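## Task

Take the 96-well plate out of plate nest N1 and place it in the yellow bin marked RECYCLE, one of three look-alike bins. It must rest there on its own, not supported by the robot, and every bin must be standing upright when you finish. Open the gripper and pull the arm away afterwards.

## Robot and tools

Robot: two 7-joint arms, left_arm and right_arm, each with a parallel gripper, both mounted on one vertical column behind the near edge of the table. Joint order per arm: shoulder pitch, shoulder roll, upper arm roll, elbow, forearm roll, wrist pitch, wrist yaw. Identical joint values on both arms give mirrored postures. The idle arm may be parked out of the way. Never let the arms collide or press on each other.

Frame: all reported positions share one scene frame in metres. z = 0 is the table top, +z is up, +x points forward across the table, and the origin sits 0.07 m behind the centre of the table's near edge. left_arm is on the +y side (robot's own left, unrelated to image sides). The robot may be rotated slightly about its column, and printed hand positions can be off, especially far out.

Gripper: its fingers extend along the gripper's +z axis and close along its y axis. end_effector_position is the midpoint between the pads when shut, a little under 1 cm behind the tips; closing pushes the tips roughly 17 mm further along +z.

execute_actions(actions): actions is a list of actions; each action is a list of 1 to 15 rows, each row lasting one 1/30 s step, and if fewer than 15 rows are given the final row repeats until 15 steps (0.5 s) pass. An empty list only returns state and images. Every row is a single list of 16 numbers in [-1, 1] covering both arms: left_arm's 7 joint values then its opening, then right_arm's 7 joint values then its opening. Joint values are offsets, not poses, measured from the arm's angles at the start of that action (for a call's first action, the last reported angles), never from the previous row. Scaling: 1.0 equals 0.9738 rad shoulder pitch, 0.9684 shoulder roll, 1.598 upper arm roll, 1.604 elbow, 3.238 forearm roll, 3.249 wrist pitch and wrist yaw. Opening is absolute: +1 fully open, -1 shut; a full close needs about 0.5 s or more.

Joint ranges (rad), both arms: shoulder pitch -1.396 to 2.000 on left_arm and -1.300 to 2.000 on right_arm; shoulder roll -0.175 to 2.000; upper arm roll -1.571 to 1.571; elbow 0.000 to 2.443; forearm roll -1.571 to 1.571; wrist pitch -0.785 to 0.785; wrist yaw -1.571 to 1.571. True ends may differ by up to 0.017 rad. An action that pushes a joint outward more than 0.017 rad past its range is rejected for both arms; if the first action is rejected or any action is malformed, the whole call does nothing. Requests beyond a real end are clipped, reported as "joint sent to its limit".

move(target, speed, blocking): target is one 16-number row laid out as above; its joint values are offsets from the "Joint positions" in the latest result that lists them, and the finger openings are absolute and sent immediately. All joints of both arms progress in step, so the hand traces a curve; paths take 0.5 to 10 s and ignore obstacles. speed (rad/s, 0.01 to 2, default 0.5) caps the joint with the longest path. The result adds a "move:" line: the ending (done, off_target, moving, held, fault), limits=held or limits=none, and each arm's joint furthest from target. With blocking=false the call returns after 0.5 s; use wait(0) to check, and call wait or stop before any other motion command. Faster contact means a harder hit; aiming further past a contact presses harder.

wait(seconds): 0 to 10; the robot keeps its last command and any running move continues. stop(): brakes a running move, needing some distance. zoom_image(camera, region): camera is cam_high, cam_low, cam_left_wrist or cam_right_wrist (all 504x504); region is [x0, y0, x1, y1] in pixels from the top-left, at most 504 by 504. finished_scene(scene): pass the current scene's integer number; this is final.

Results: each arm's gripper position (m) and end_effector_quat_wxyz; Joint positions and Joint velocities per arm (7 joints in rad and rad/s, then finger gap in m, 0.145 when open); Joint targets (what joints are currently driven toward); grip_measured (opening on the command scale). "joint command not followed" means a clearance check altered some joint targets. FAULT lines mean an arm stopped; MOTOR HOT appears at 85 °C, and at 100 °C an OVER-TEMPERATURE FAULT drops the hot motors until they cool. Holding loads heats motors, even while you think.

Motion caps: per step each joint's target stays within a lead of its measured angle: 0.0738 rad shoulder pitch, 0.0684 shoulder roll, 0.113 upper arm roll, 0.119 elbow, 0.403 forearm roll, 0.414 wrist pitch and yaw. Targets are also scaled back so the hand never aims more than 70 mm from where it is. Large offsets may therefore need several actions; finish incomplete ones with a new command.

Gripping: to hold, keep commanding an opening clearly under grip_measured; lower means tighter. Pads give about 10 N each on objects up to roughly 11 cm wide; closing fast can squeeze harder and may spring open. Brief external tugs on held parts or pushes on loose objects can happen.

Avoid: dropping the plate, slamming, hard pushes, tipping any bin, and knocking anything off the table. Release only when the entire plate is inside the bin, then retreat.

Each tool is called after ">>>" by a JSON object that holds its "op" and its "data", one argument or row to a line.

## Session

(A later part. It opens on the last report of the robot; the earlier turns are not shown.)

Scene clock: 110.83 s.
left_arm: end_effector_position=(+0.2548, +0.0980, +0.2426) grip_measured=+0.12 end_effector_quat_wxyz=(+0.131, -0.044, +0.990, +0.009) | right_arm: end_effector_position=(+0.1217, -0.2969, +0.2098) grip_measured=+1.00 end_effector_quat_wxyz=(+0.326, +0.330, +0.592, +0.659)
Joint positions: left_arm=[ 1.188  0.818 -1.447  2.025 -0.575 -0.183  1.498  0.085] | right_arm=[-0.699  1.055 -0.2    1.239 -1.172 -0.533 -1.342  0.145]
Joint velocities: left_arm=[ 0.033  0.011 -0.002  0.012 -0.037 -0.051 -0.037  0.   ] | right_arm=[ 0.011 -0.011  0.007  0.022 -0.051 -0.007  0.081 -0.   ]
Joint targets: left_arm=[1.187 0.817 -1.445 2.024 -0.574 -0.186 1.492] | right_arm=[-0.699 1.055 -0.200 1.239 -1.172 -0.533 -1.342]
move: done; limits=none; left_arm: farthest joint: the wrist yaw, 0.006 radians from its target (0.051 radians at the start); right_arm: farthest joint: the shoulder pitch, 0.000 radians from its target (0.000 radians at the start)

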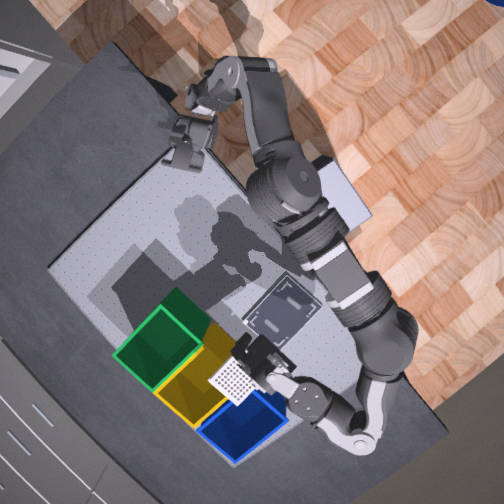

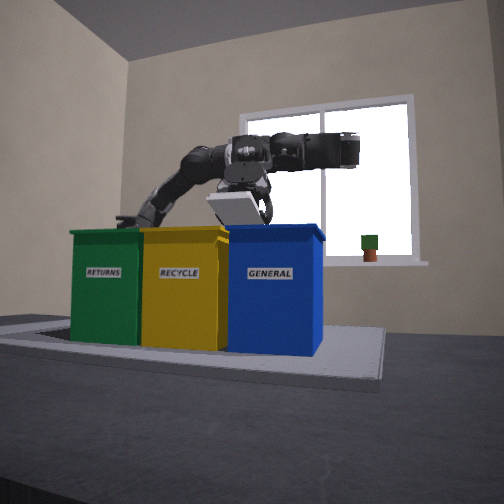

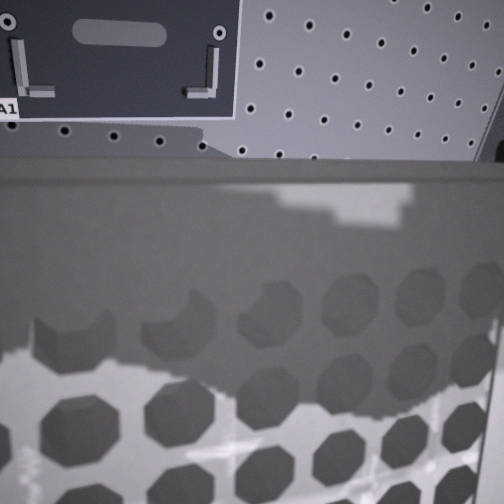

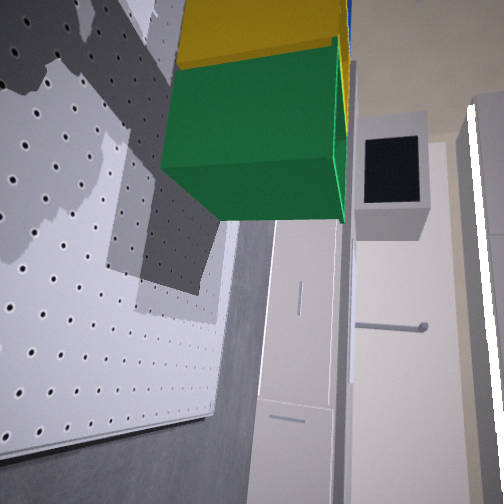

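>>> {"op": "move", "data": {
  "target": [0.037,-0.3647,0.2935,-0.7046,0.23,0.1562,-0.097,-0.35, 0,0,0,0,0,0,0,1],
  "speed": 0.8
}}

>>> {"op": "zoom_image", "data": {
  "camera": "cam_high",
  "region": [135, 325, 265, 455]
}}

>>> {"op": "zoom_image", "data": {
  "camera": "cam_low",
  "region": [110, 120, 290, 260]
}}

Scene clock: 112.97 s.
left_arm: end_effector_position=(+0.4236, +0.0512, +0.2960) grip_measured=+0.12 end_effector_quat_wxyz=(+0.156, +0.668, -0.655, +0.317) | right_arm: end_effector_position=(+0.1217, -0.2969, +0.2098) grip_measured=+1.00 end_effector_quat_wxyz=(+0.326, +0.330, +0.592, +0.659)
Joint positions: left_arm=[ 1.22   0.466 -0.982  0.896  0.168  0.322  1.189  0.085] | right_arm=[-0.699  1.055 -0.2    1.239 -1.172 -0.533 -1.342  0.145]
Joint velocities: left_arm=[-0.011  0.011  0.012 -0.007 -0.037  0.037 -0.022 -0.   ] | right_arm=[-0.011  0.033  0.007 -0.012  0.066 -0.037 -0.081  0.   ]
Joint targets: left_arm=[1.224 0.465 -0.978 0.895 0.170 0.325 1.183] | right_arm=[-0.699 1.055 -0.200 1.239 -1.172 -0.533 -1.342]
move: done; limits=none; left_arm: farthest joint: the wrist yaw, 0.006 radians from its target (0.315 radians at the start); right_arm: farthest joint: the shoulder pitch, 0.000 radians from its target (0.000 radians at the start)

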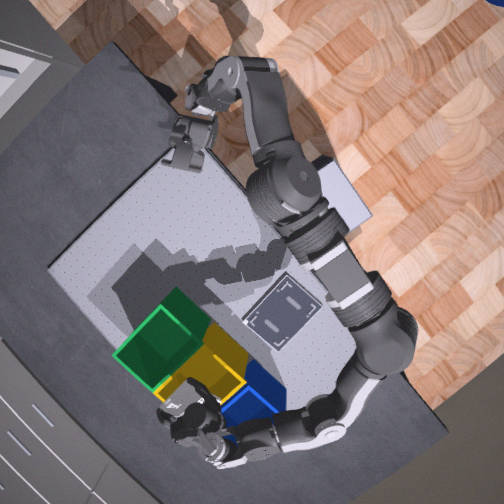

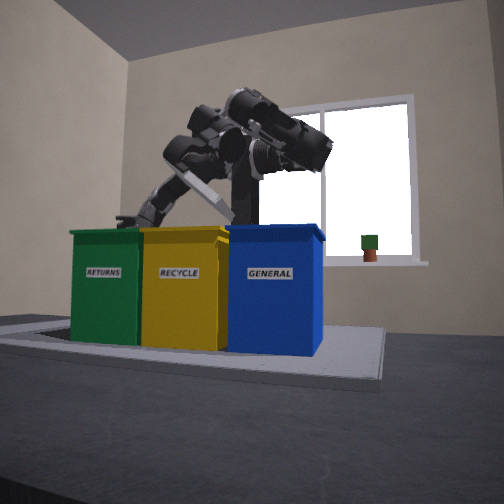

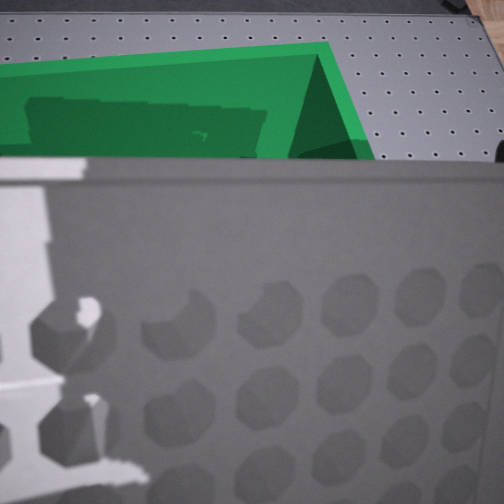

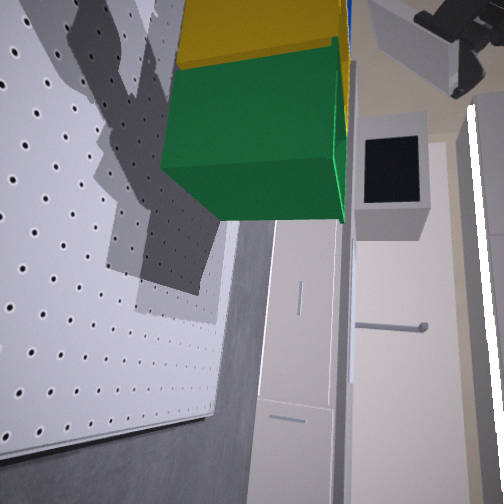

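Region (135, 325, 265, 455) of cam_high's 504x504 image, scaled by 3.877, with more detail than that image has.

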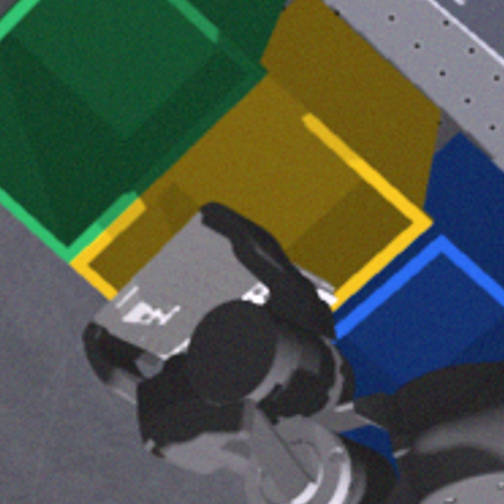

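Region (110, 120, 290, 260) of cam_low's 504x504 image, scaled by 2.800, with more detail than that image has.

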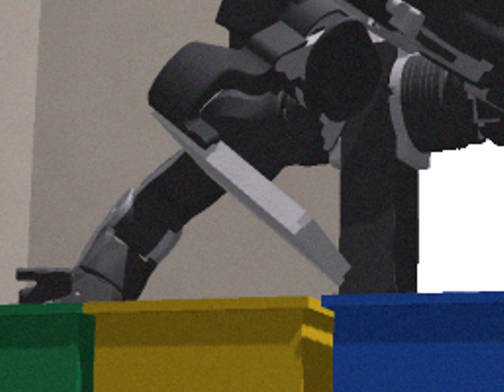

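>>> {"op": "zoom_image", "data": {
  "camera": "cam_low",
  "region": [135, 150, 245, 245]
}}

>>> {"op": "zoom_image", "data": {
  "camera": "cam_right_wrist",
  "region": [300, 0, 504, 140]
}}

Region (135, 150, 245, 245) of cam_low's 504x504 image, scaled by 4.582, with more detail than that image has; it fills the top 435 rows of this view, and the rest is white.

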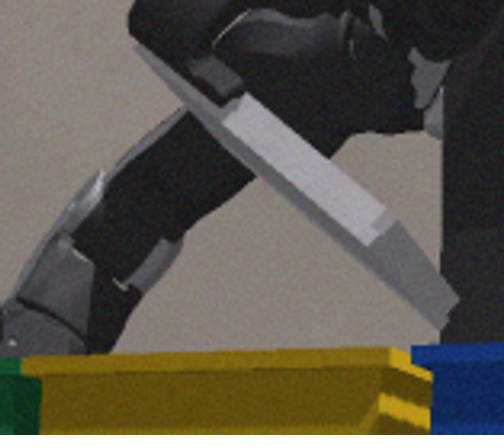

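Region (300, 0, 504, 140) of cam_right_wrist's 504x504 image, scaled by 2.471, with more detail than that image has; it fills the top 346 rows of this view, and the rest is white.

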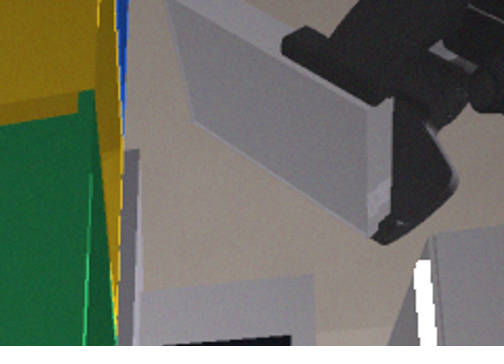

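>>> {"op": "zoom_image", "data": {
  "camera": "cam_high",
  "region": [148, 345, 248, 445]
}}

Region (148, 345, 248, 445) of cam_high's 504x504 image, scaled by 5.040, with more detail than that image has.

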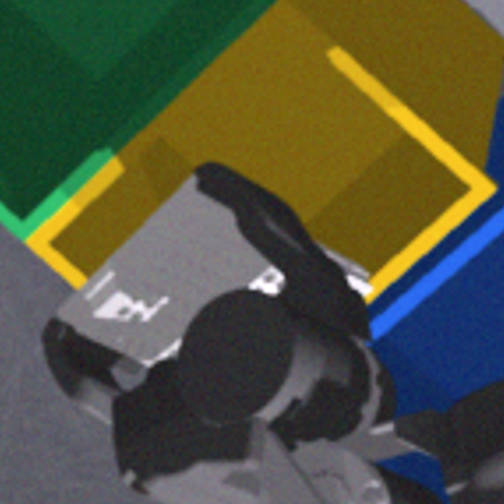

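>>> {"op": "move", "data": {
  "target": [-0.0469,-0.0152,0,0.0161,-0.0019,0.0024,-0.0155,-0.35, 0,0,0,0,0,0,0,1],
  "speed": 0.1
}}

>>> {"op": "zoom_image", "data": {
  "camera": "cam_high",
  "region": [148, 345, 248, 445]
}}

>>> {"op": "zoom_image", "data": {
  "camera": "cam_low",
  "region": [135, 150, 245, 245]
}}

Scene clock: 116.37 s.
left_arm: end_effector_position=(+0.4194, +0.0419, +0.2818) grip_measured=+0.12 end_effector_quat_wxyz=(+0.156, +0.668, -0.655, +0.317) | right_arm: end_effector_position=(+0.1217, -0.2969, +0.2098) grip_measured=+1.00 end_effector_quat_wxyz=(+0.326, +0.330, +0.592, +0.659)
Joint positions: left_arm=[ 1.177  0.452 -0.982  0.919  0.163  0.327  1.145  0.085] | right_arm=[-0.699  1.055 -0.2    1.239 -1.172 -0.533 -1.342  0.145]
Joint velocities: left_arm=[-0.033  0.011  0.002  0.017 -0.037 -0.066  0.037 -0.   ] | right_arm=[ 0.033 -0.011 -0.002 -0.012 -0.051 -0.125  0.095  0.   ]
Joint targets: left_arm=[1.174 0.452 -0.982 0.922 0.161 0.330 1.139] | right_arm=[-0.699 1.055 -0.200 1.239 -1.172 -0.533 -1.342]
move: done; limits=none; left_arm: farthest joint: the wrist yaw, 0.006 radians from its target (0.050 radians at the start); right_arm: farthest joint: the shoulder pitch, 0.000 radians from its target (0.000 radians at the start)

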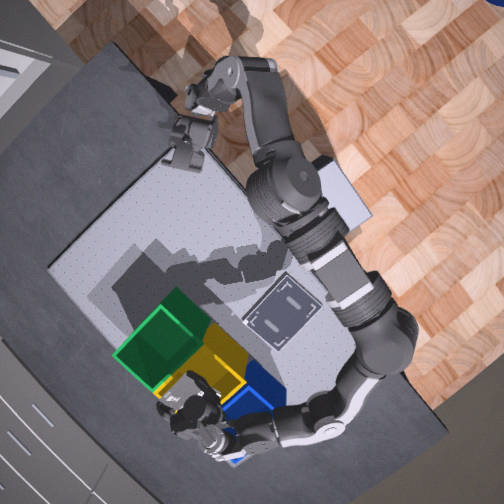

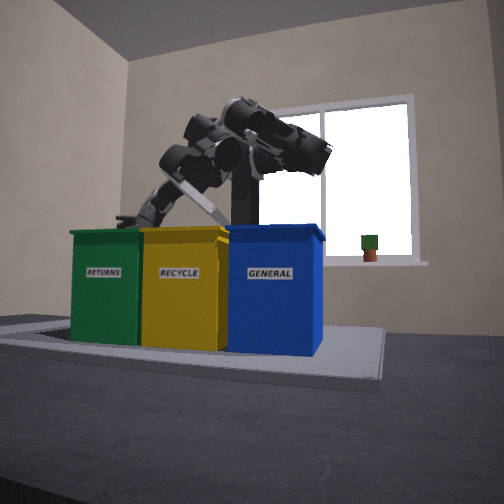

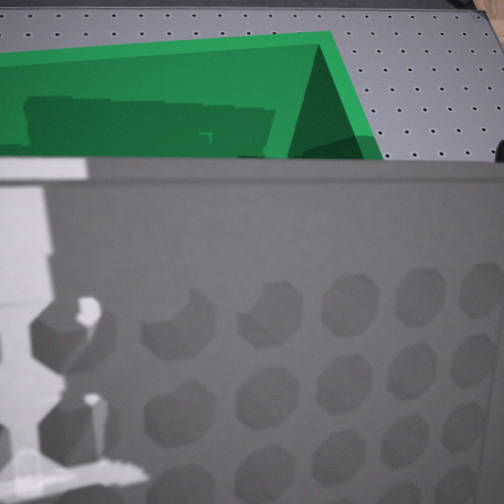

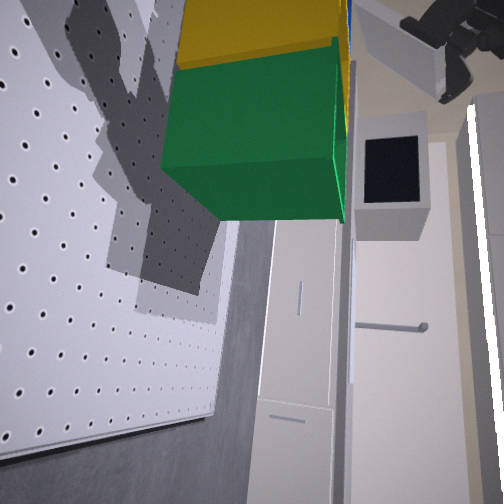

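Region (148, 345, 248, 445) of cam_high's 504x504 image, scaled by 5.040, with more detail than that image has.

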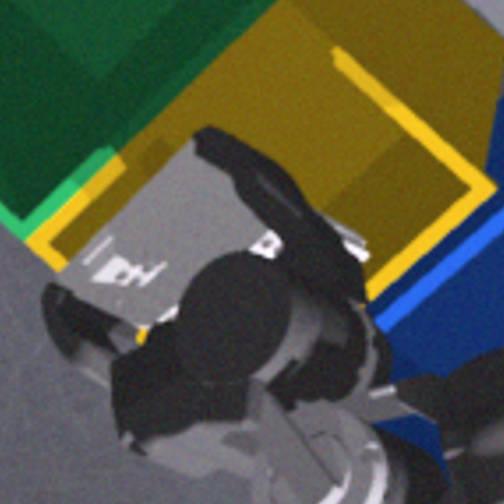

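Region (135, 150, 245, 245) of cam_low's 504x504 image, scaled by 4.582, with more detail than that image has; it fills the top 435 rows of this view, and the rest is white.

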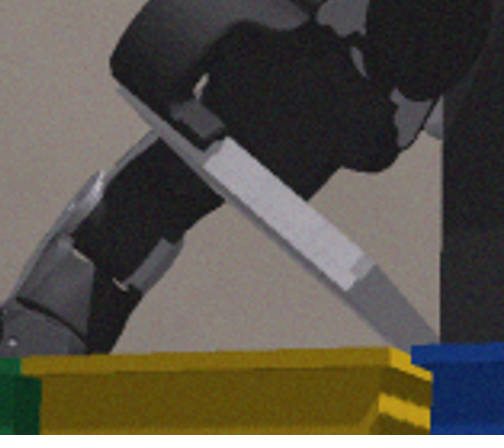

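>>> {"op": "move", "data": {
  "target": [-0.088,-0.0061,-0.0027,-0.0164,-0.0034,-0.0233,-0.021,-0.35, 0,0,0,0,0,0,0,1],
  "speed": 0.1
}}

>>> {"op": "zoom_image", "data": {
  "camera": "cam_high",
  "region": [148, 345, 248, 445]
}}

>>> {"op": "zoom_image", "data": {
  "camera": "cam_low",
  "region": [135, 150, 245, 245]
}}

Scene clock: 119.20 s.
left_arm: end_effector_position=(+0.4150, +0.0446, +0.2469) grip_measured=+0.12 end_effector_quat_wxyz=(+0.156, +0.668, -0.655, +0.318) | right_arm: end_effector_position=(+0.1217, -0.2969, +0.2098) grip_measured=+1.00 end_effector_quat_wxyz=(+0.326, +0.330, +0.592, +0.659)
Joint positions: left_arm=[ 1.093  0.447 -0.983  0.895  0.153  0.255  1.083  0.085] | right_arm=[-0.699  1.055 -0.2    1.239 -1.172 -0.533 -1.342  0.145]
Joint velocities: left_arm=[-0.011 -0.033 -0.017  0.002 -0.007 -0.022  0.007  0.   ] | right_arm=[ 0.077  0.011 -0.002 -0.002 -0.037  0.022 -0.022 -0.   ]
Joint targets: left_arm=[1.091 0.446 -0.986 0.893 0.152 0.252 1.077] | right_arm=[-0.699 1.055 -0.200 1.239 -1.172 -0.533 -1.342]
move: done; limits=none; left_arm: farthest joint: the wrist yaw, 0.006 radians from its target (0.068 radians at the start); right_arm: farthest joint: the shoulder pitch, 0.000 radians from its target (0.000 radians at the start)

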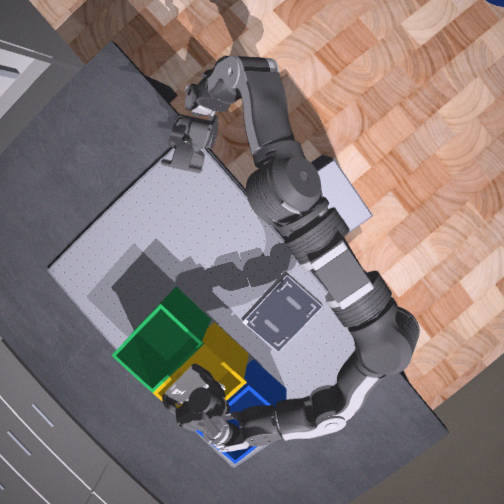

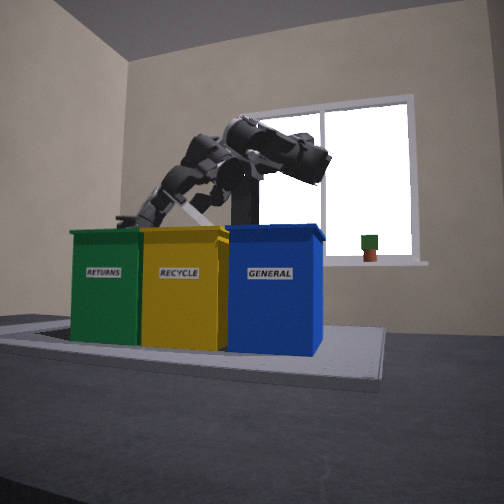

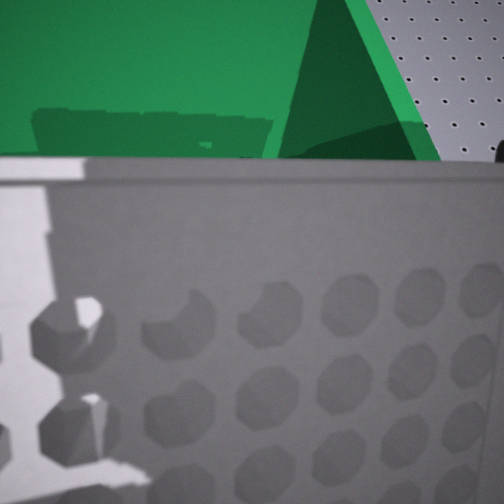

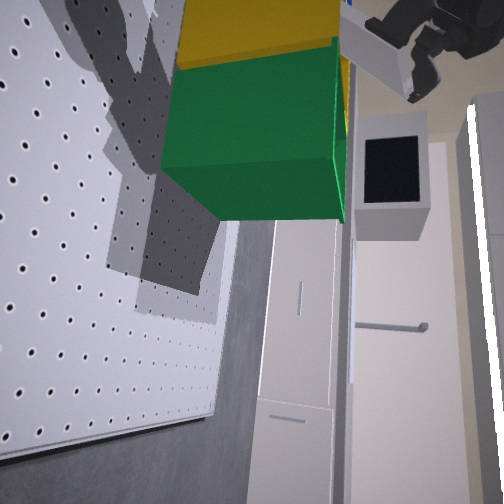

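Region (148, 345, 248, 445) of cam_high's 504x504 image, scaled by 5.040, with more detail than that image has.

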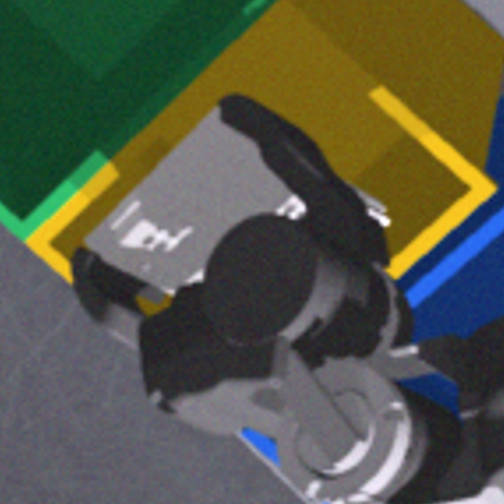

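Region (135, 150, 245, 245) of cam_low's 504x504 image, scaled by 4.582, with more detail than that image has; it fills the top 435 rows of this view, and the rest is white.

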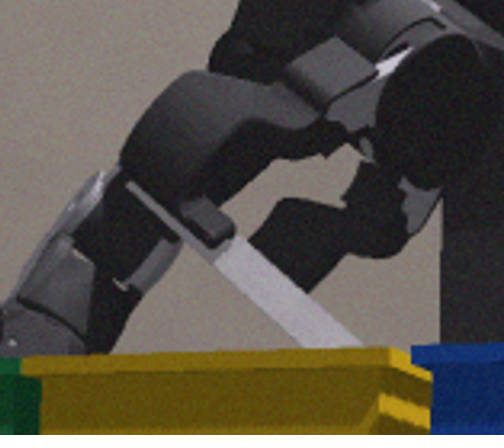

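>>> {"op": "move", "data": {
  "target": [-0.0623,-0.0486,-0.0126,-0.0789,-0.0049,-0.0394,-0.0207,-0.35, 0,0,0,0,0,0,0,1],
  "speed": 0.12
}}

>>> {"op": "zoom_image", "data": {
  "camera": "cam_high",
  "region": [148, 345, 248, 445]
}}

>>> {"op": "zoom_image", "data": {
  "camera": "cam_low",
  "region": [135, 150, 245, 245]
}}

Scene clock: 121.40 s.
left_arm: end_effector_position=(+0.4151, +0.0479, +0.2071) grip_measured=+0.12 end_effector_quat_wxyz=(+0.155, +0.668, -0.655, +0.317) | right_arm: end_effector_position=(+0.1217, -0.2969, +0.2098) grip_measured=+1.00 end_effector_quat_wxyz=(+0.326, +0.330, +0.592, +0.659)
Joint positions: left_arm=[ 1.035  0.402 -1.     0.77   0.138  0.13   1.022  0.085] | right_arm=[-0.699  1.055 -0.2    1.239 -1.172 -0.533 -1.342  0.145]
Joint velocities: left_arm=[ 0.055  0.033  0.012 -0.012  0.037  0.037 -0.081  0.   ] | right_arm=[-0.055 -0.055  0.002 -0.002 -0.022 -0.007  0.022 -0.   ]
Joint targets: left_arm=[1.033 0.400 -1.003 0.769 0.137 0.127 1.016] | right_arm=[-0.699 1.055 -0.200 1.239 -1.172 -0.533 -1.342]
move: done; limits=none; left_arm: farthest joint: the wrist yaw, 0.006 radians from its target (0.067 radians at the start); right_arm: farthest joint: the shoulder pitch, 0.000 radians from its target (0.000 radians at the start)

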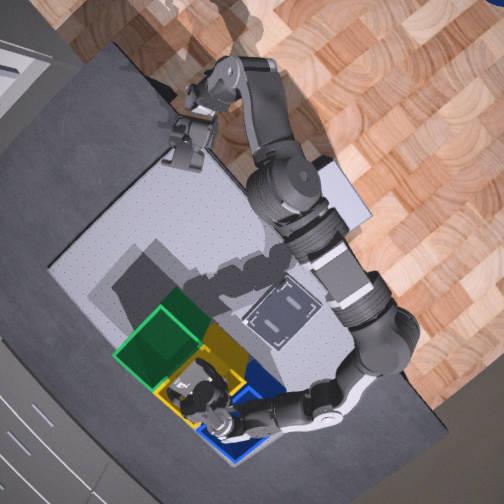

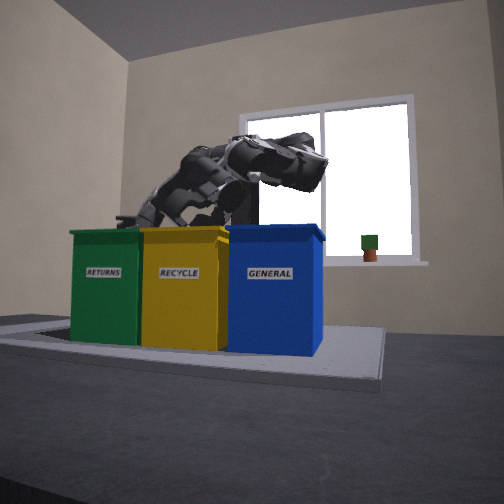

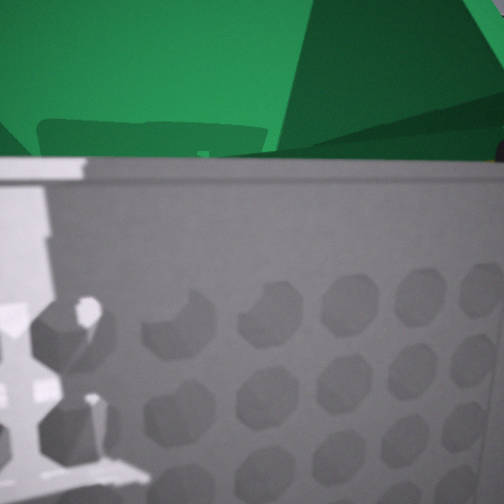

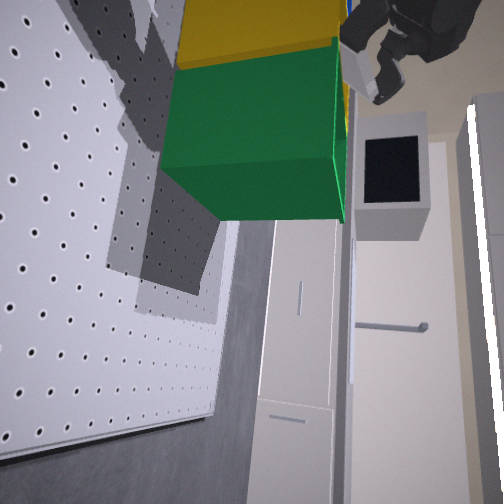

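Region (148, 345, 248, 445) of cam_high's 504x504 image, scaled by 5.040, with more detail than that image has.

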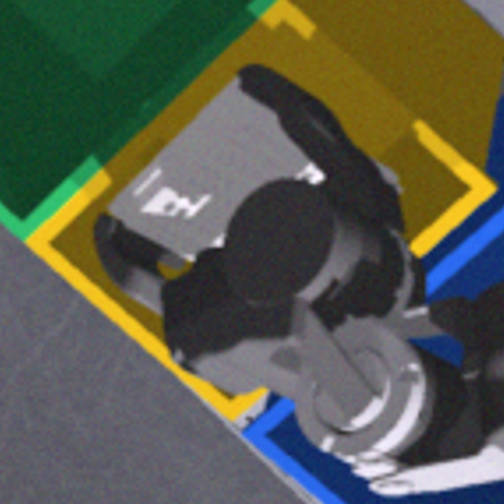

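Region (135, 150, 245, 245) of cam_low's 504x504 image, scaled by 4.582, with more detail than that image has; it fills the top 435 rows of this view, and the rest is white.

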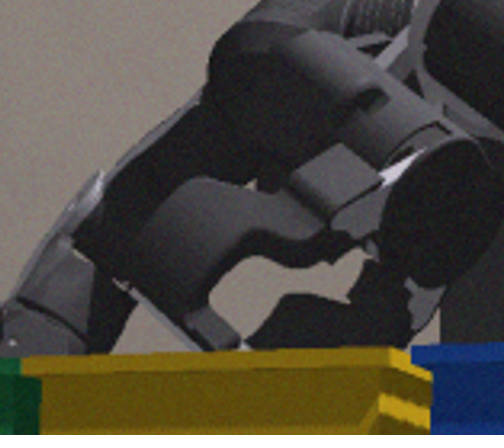

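>>> {"op": "zoom_image", "data": {
  "camera": "cam_low",
  "region": [150, 170, 250, 240]
}}

>>> {"op": "zoom_image", "data": {
  "camera": "cam_right_wrist",
  "region": [320, 0, 480, 130]
}}

Region (150, 170, 250, 240) of cam_low's 504x504 image, scaled by 5.040, with more detail than that image has; it fills the top 353 rows of this view, and the rest is white.

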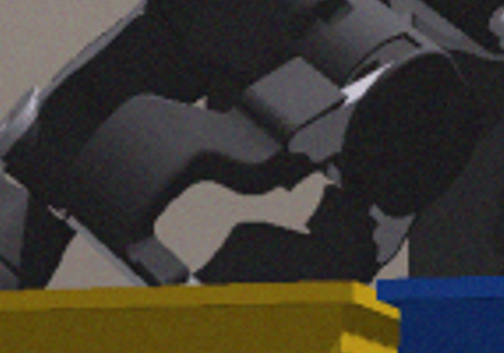

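Region (320, 0, 480, 130) of cam_right_wrist's 504x504 image, scaled by 3.150, with more detail than that image has; it fills the top 410 rows of this view, and the rest is white.

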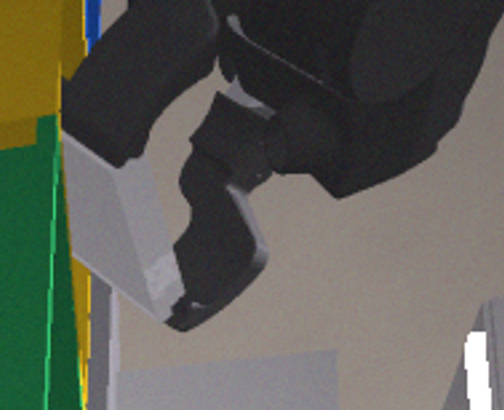

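>>> {"op": "move", "data": {
  "target": [-0.024,-0.049,-0.0084,-0.0647,-0.0033,-0.0268,-0.012,-0.35, 0,0,0,0,0,0,0,1],
  "speed": 0.1
}}

>>> {"op": "zoom_image", "data": {
  "camera": "cam_high",
  "region": [148, 345, 248, 445]
}}

>>> {"op": "zoom_image", "data": {
  "camera": "cam_low",
  "region": [150, 170, 250, 240]
}}

Scene clock: 123.60 s.
left_arm: end_effector_position=(+0.4166, +0.0448, +0.1904) grip_measured=+0.12 end_effector_quat_wxyz=(+0.159, +0.663, -0.656, +0.324) | right_arm: end_effector_position=(+0.1217, -0.2969, +0.2098) grip_measured=+1.00 end_effector_quat_wxyz=(+0.326, +0.330, +0.592, +0.659)
Joint positions: left_arm=[ 1.021  0.356 -1.007  0.671  0.138  0.042  0.994  0.085] | right_arm=[-0.699  1.055 -0.2    1.239 -1.172 -0.533 -1.342  0.145]
Joint velocities: left_arm=[-0.077 -0.033 -0.012 -0.017  0.037  0.051  0.007 -0.   ] | right_arm=[ 0.033 -0.077 -0.007 -0.037 -0.066  0.037  0.007  0.   ]
Joint targets: left_arm=[1.012 0.354 -1.013 0.667 0.127 0.043 0.983] | right_arm=[-0.699 1.055 -0.200 1.239 -1.172 -0.533 -1.342]
move: off_target (left_arm); limits=none; left_arm: farthest joint: the wrist yaw, 0.011 radians from its target (0.039 radians at the start); right_arm: farthest joint: the shoulder pitch, 0.000 radians from its target (0.000 radians at the start)

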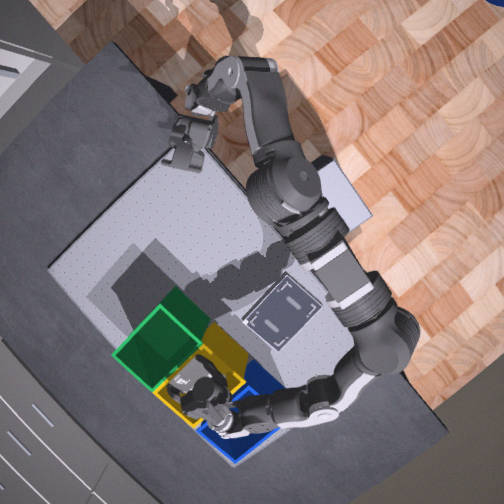

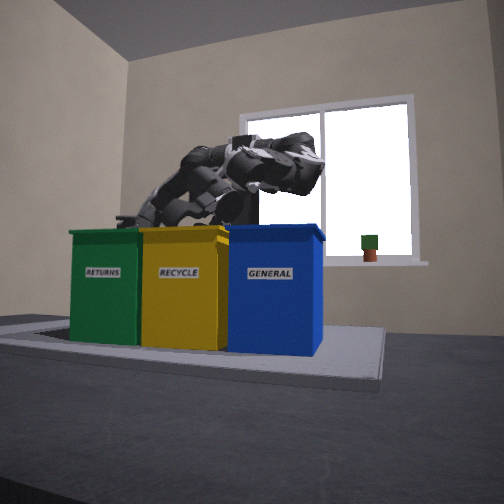

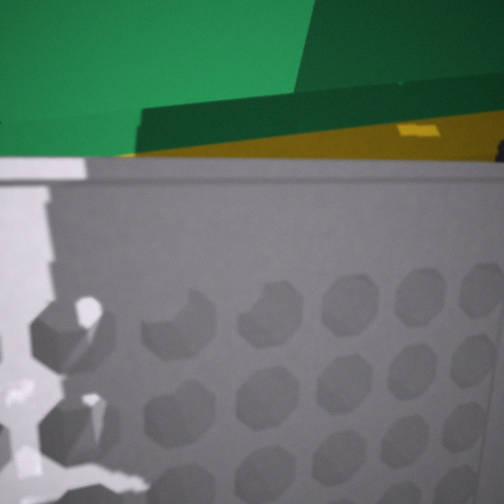

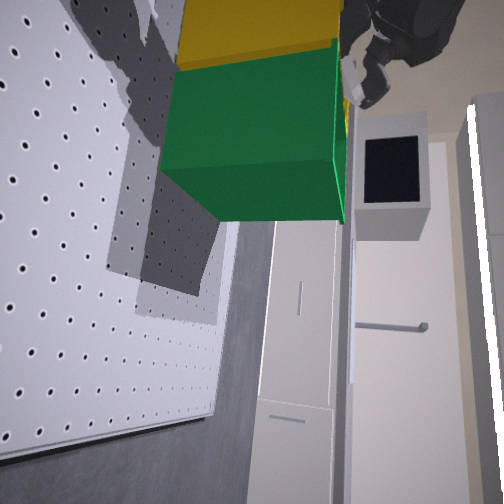

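Region (148, 345, 248, 445) of cam_high's 504x504 image, scaled by 5.040, with more detail than that image has.

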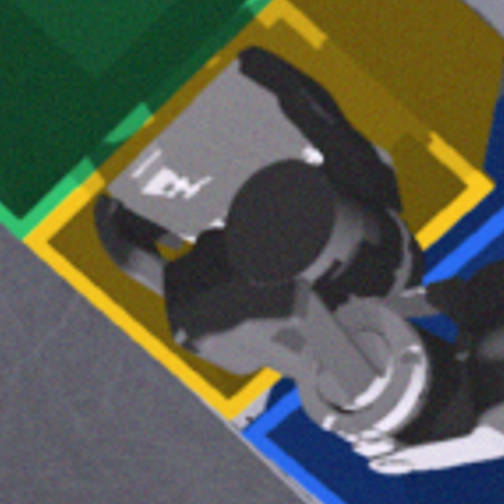

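Region (150, 170, 250, 240) of cam_low's 504x504 image, scaled by 5.040, with more detail than that image has; it fills the top 353 rows of this view, and the rest is white.

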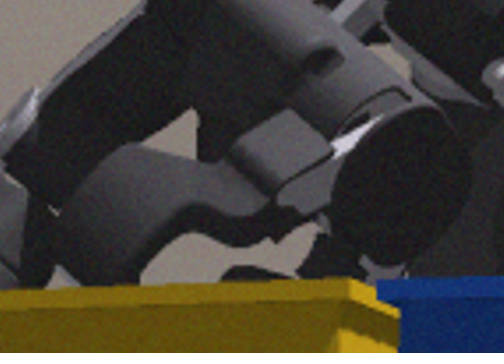

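>>> {"op": "execute_actions", "data": {
  "actions": []
}}

Scene clock: 124.40 s.
left_arm: end_effector_position=(+0.4166, +0.0448, +0.1904) grip_measured=+0.12 end_effector_quat_wxyz=(+0.159, +0.663, -0.656, +0.324) | right_arm: end_effector_position=(+0.1217, -0.2969, +0.2098) grip_measured=+1.00 end_effector_quat_wxyz=(+0.326, +0.330, +0.592, +0.659)
Joint positions: left_arm=[ 1.021  0.356 -1.007  0.671  0.138  0.042  0.994  0.085] | right_arm=[-0.699  1.055 -0.2    1.239 -1.172 -0.533 -1.342  0.145]
Joint velocities: left_arm=[-0.033  0.011  0.012  0.012 -0.022 -0.007 -0.007  0.   ] | right_arm=[-0.055  0.033  0.007  0.017  0.022 -0.066  0.051  0.   ]
Joint targets: left_arm=[1.012 0.354 -1.013 0.667 0.127 0.043 0.983] | right_arm=[-0.699 1.055 -0.200 1.239 -1.172 -0.533 -1.342]

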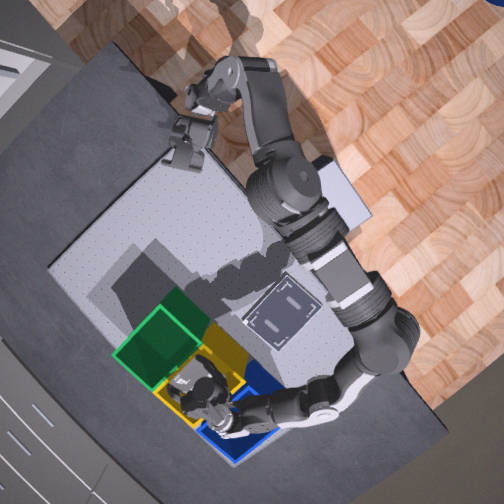

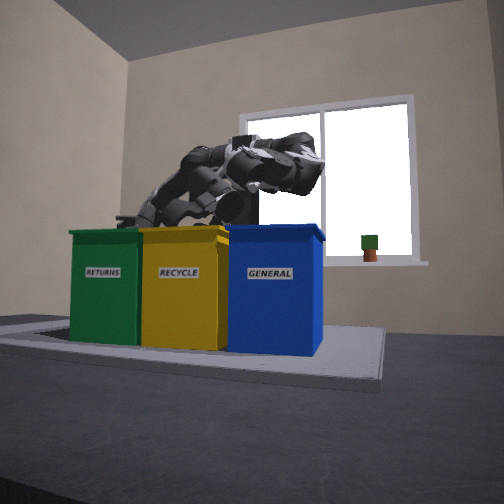

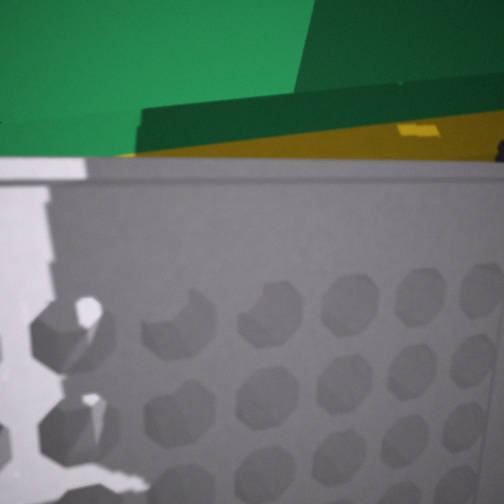

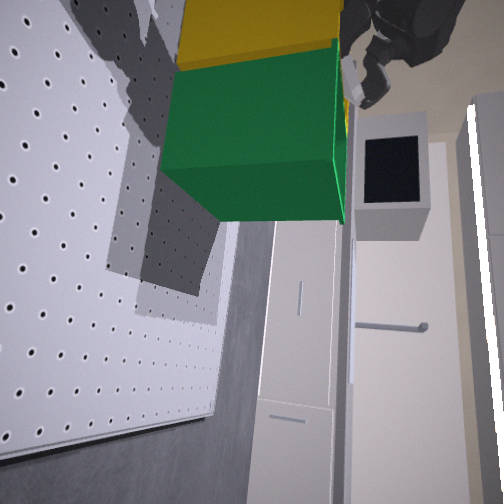

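>>> {"op": "execute_actions", "data": {
  "actions": [
    [[0,0,0,0,0,0,0,-0.35,0,0,0,0,0,0,0,1]]
  ]
}}

>>> {"op": "zoom_image", "data": {
  "camera": "cam_low",
  "region": [120, 150, 260, 250]
}}

>>> {"op": "zoom_image", "data": {
  "camera": "cam_high",
  "region": [148, 345, 248, 445]
}}

>>> {"op": "zoom_image", "data": {
  "camera": "cam_right_wrist",
  "region": [310, 0, 470, 140]
}}

Scene clock: 125.07 s.
left_arm: end_effector_position=(+0.4165, +0.0444, +0.1907) grip_measured=+0.12 end_effector_quat_wxyz=(+0.160, +0.663, -0.655, +0.325) | right_arm: end_effector_position=(+0.1217, -0.2969, +0.2098) grip_measured=+1.00 end_effector_quat_wxyz=(+0.326, +0.330, +0.592, +0.659)
Joint positions: left_arm=[ 1.021  0.356 -1.007  0.671  0.141  0.042  0.994  0.085] | right_arm=[-0.699  1.055 -0.2    1.239 -1.172 -0.533 -1.342  0.145]
Joint velocities: left_arm=[ 0.011  0.055 -0.007 -0.002 -0.066  0.051 -0.051 -0.   ] | right_arm=[-0.011  0.011 -0.002 -0.002 -0.022 -0.037  0.037  0.   ]
Joint targets: left_arm=[1.021 0.356 -1.007 0.671 0.137 0.042 0.994] | right_arm=[-0.699 1.055 -0.200 1.239 -1.172 -0.533 -1.342]

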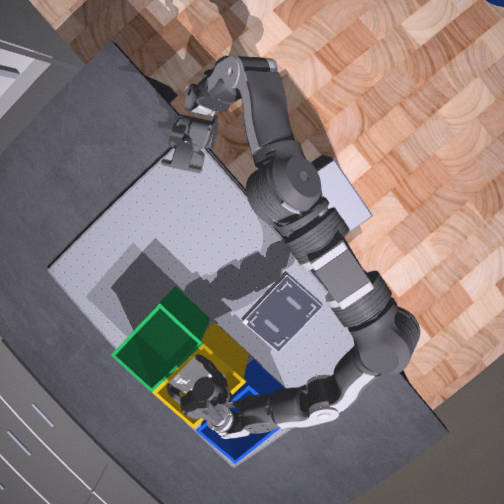

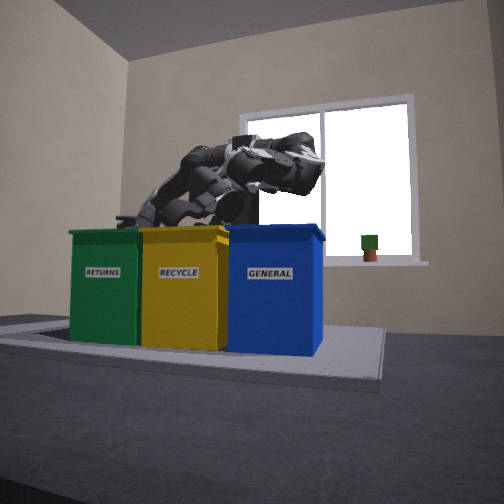

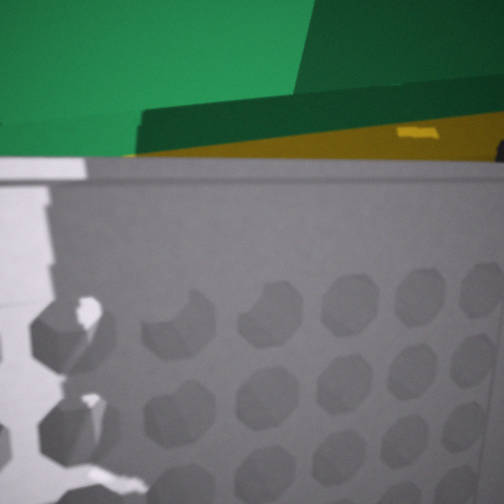

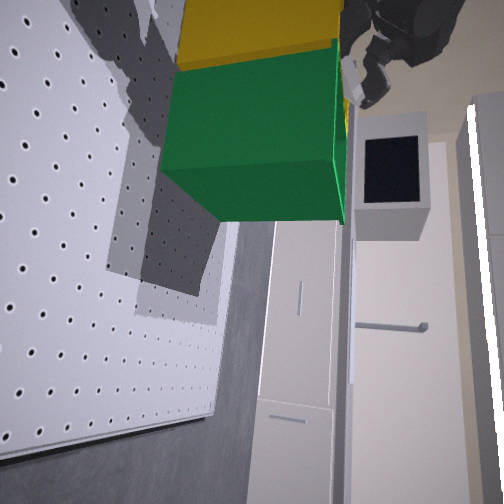

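Region (120, 150, 260, 250) of cam_low's 504x504 image, scaled by 3.600, with more detail than that image has; it fills the top 360 rows of this view, and the rest is white.

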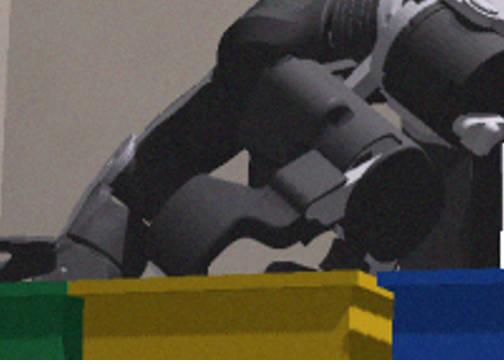

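Region (148, 345, 248, 445) of cam_high's 504x504 image, scaled by 5.040, with more detail than that image has.

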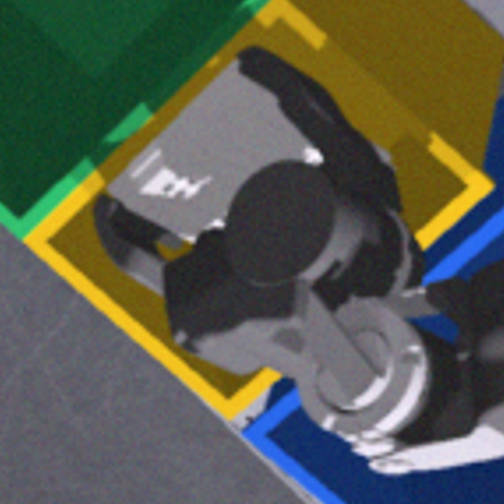

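Region (310, 0, 470, 140) of cam_right_wrist's 504x504 image, scaled by 3.150, with more detail than that image has; it fills the top 441 rows of this view, and the rest is white.

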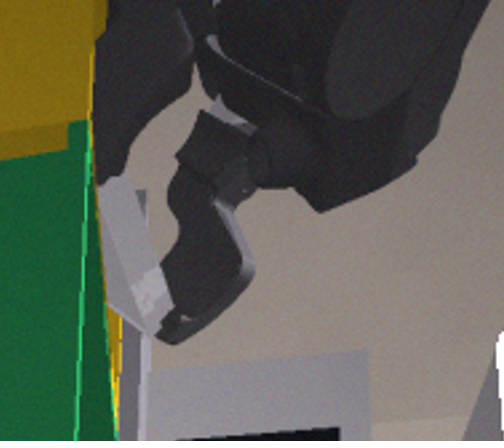

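>>> {"op": "zoom_image", "data": {
  "camera": "cam_high",
  "region": [150, 345, 210, 405]
}}

>>> {"op": "zoom_image", "data": {
  "camera": "cam_high",
  "region": [195, 355, 255, 415]
}}

>>> {"op": "zoom_image", "data": {
  "camera": "cam_low",
  "region": [180, 180, 250, 240]
}}

Region (150, 345, 210, 405) of cam_high's 504x504 image, scaled by 8.400, with more detail than that image has.

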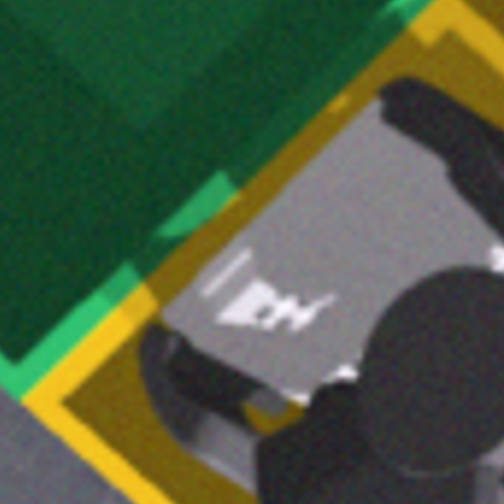

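Region (195, 355, 255, 415) of cam_high's 504x504 image, scaled by 8.400, with more detail than that image has.

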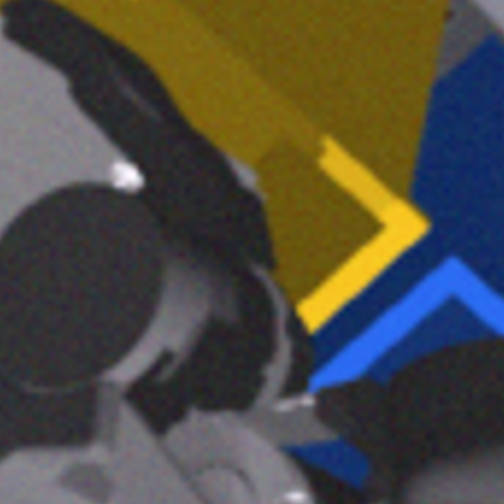

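Region (180, 180, 250, 240) of cam_low's 504x504 image, scaled by 7.200, with more detail than that image has; it fills the top 432 rows of this view, and the rest is white.

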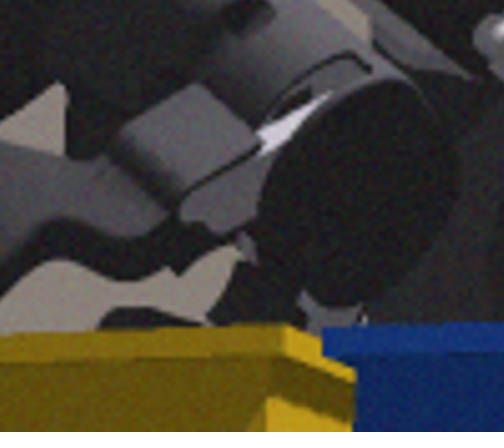

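>>> {"op": "zoom_image", "data": {
  "camera": "cam_low",
  "region": [125, 215, 245, 360]
}}

>>> {"op": "zoom_image", "data": {
  "camera": "cam_high",
  "region": [100, 260, 340, 480]
}}

Region (125, 215, 245, 360) of cam_low's 504x504 image, scaled by 3.476, with more detail than that image has; it fills the left 417 columns of this view, and the rest is white.

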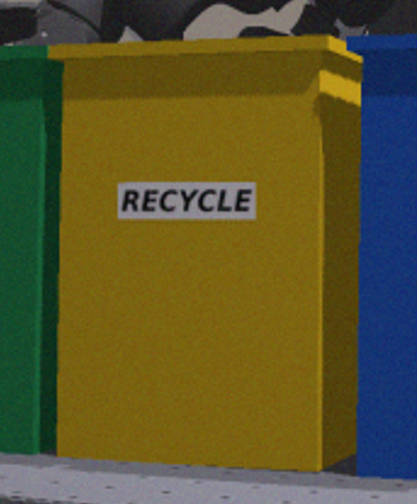

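Region (100, 260, 340, 480) of cam_high's 504x504 image, scaled by 2.100, with more detail than that image has; it fills the top 462 rows of this view, and the rest is white.

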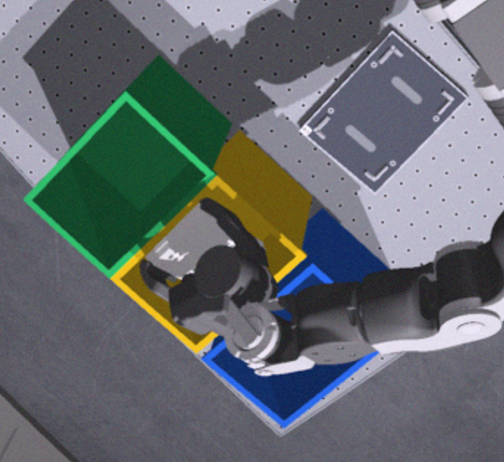

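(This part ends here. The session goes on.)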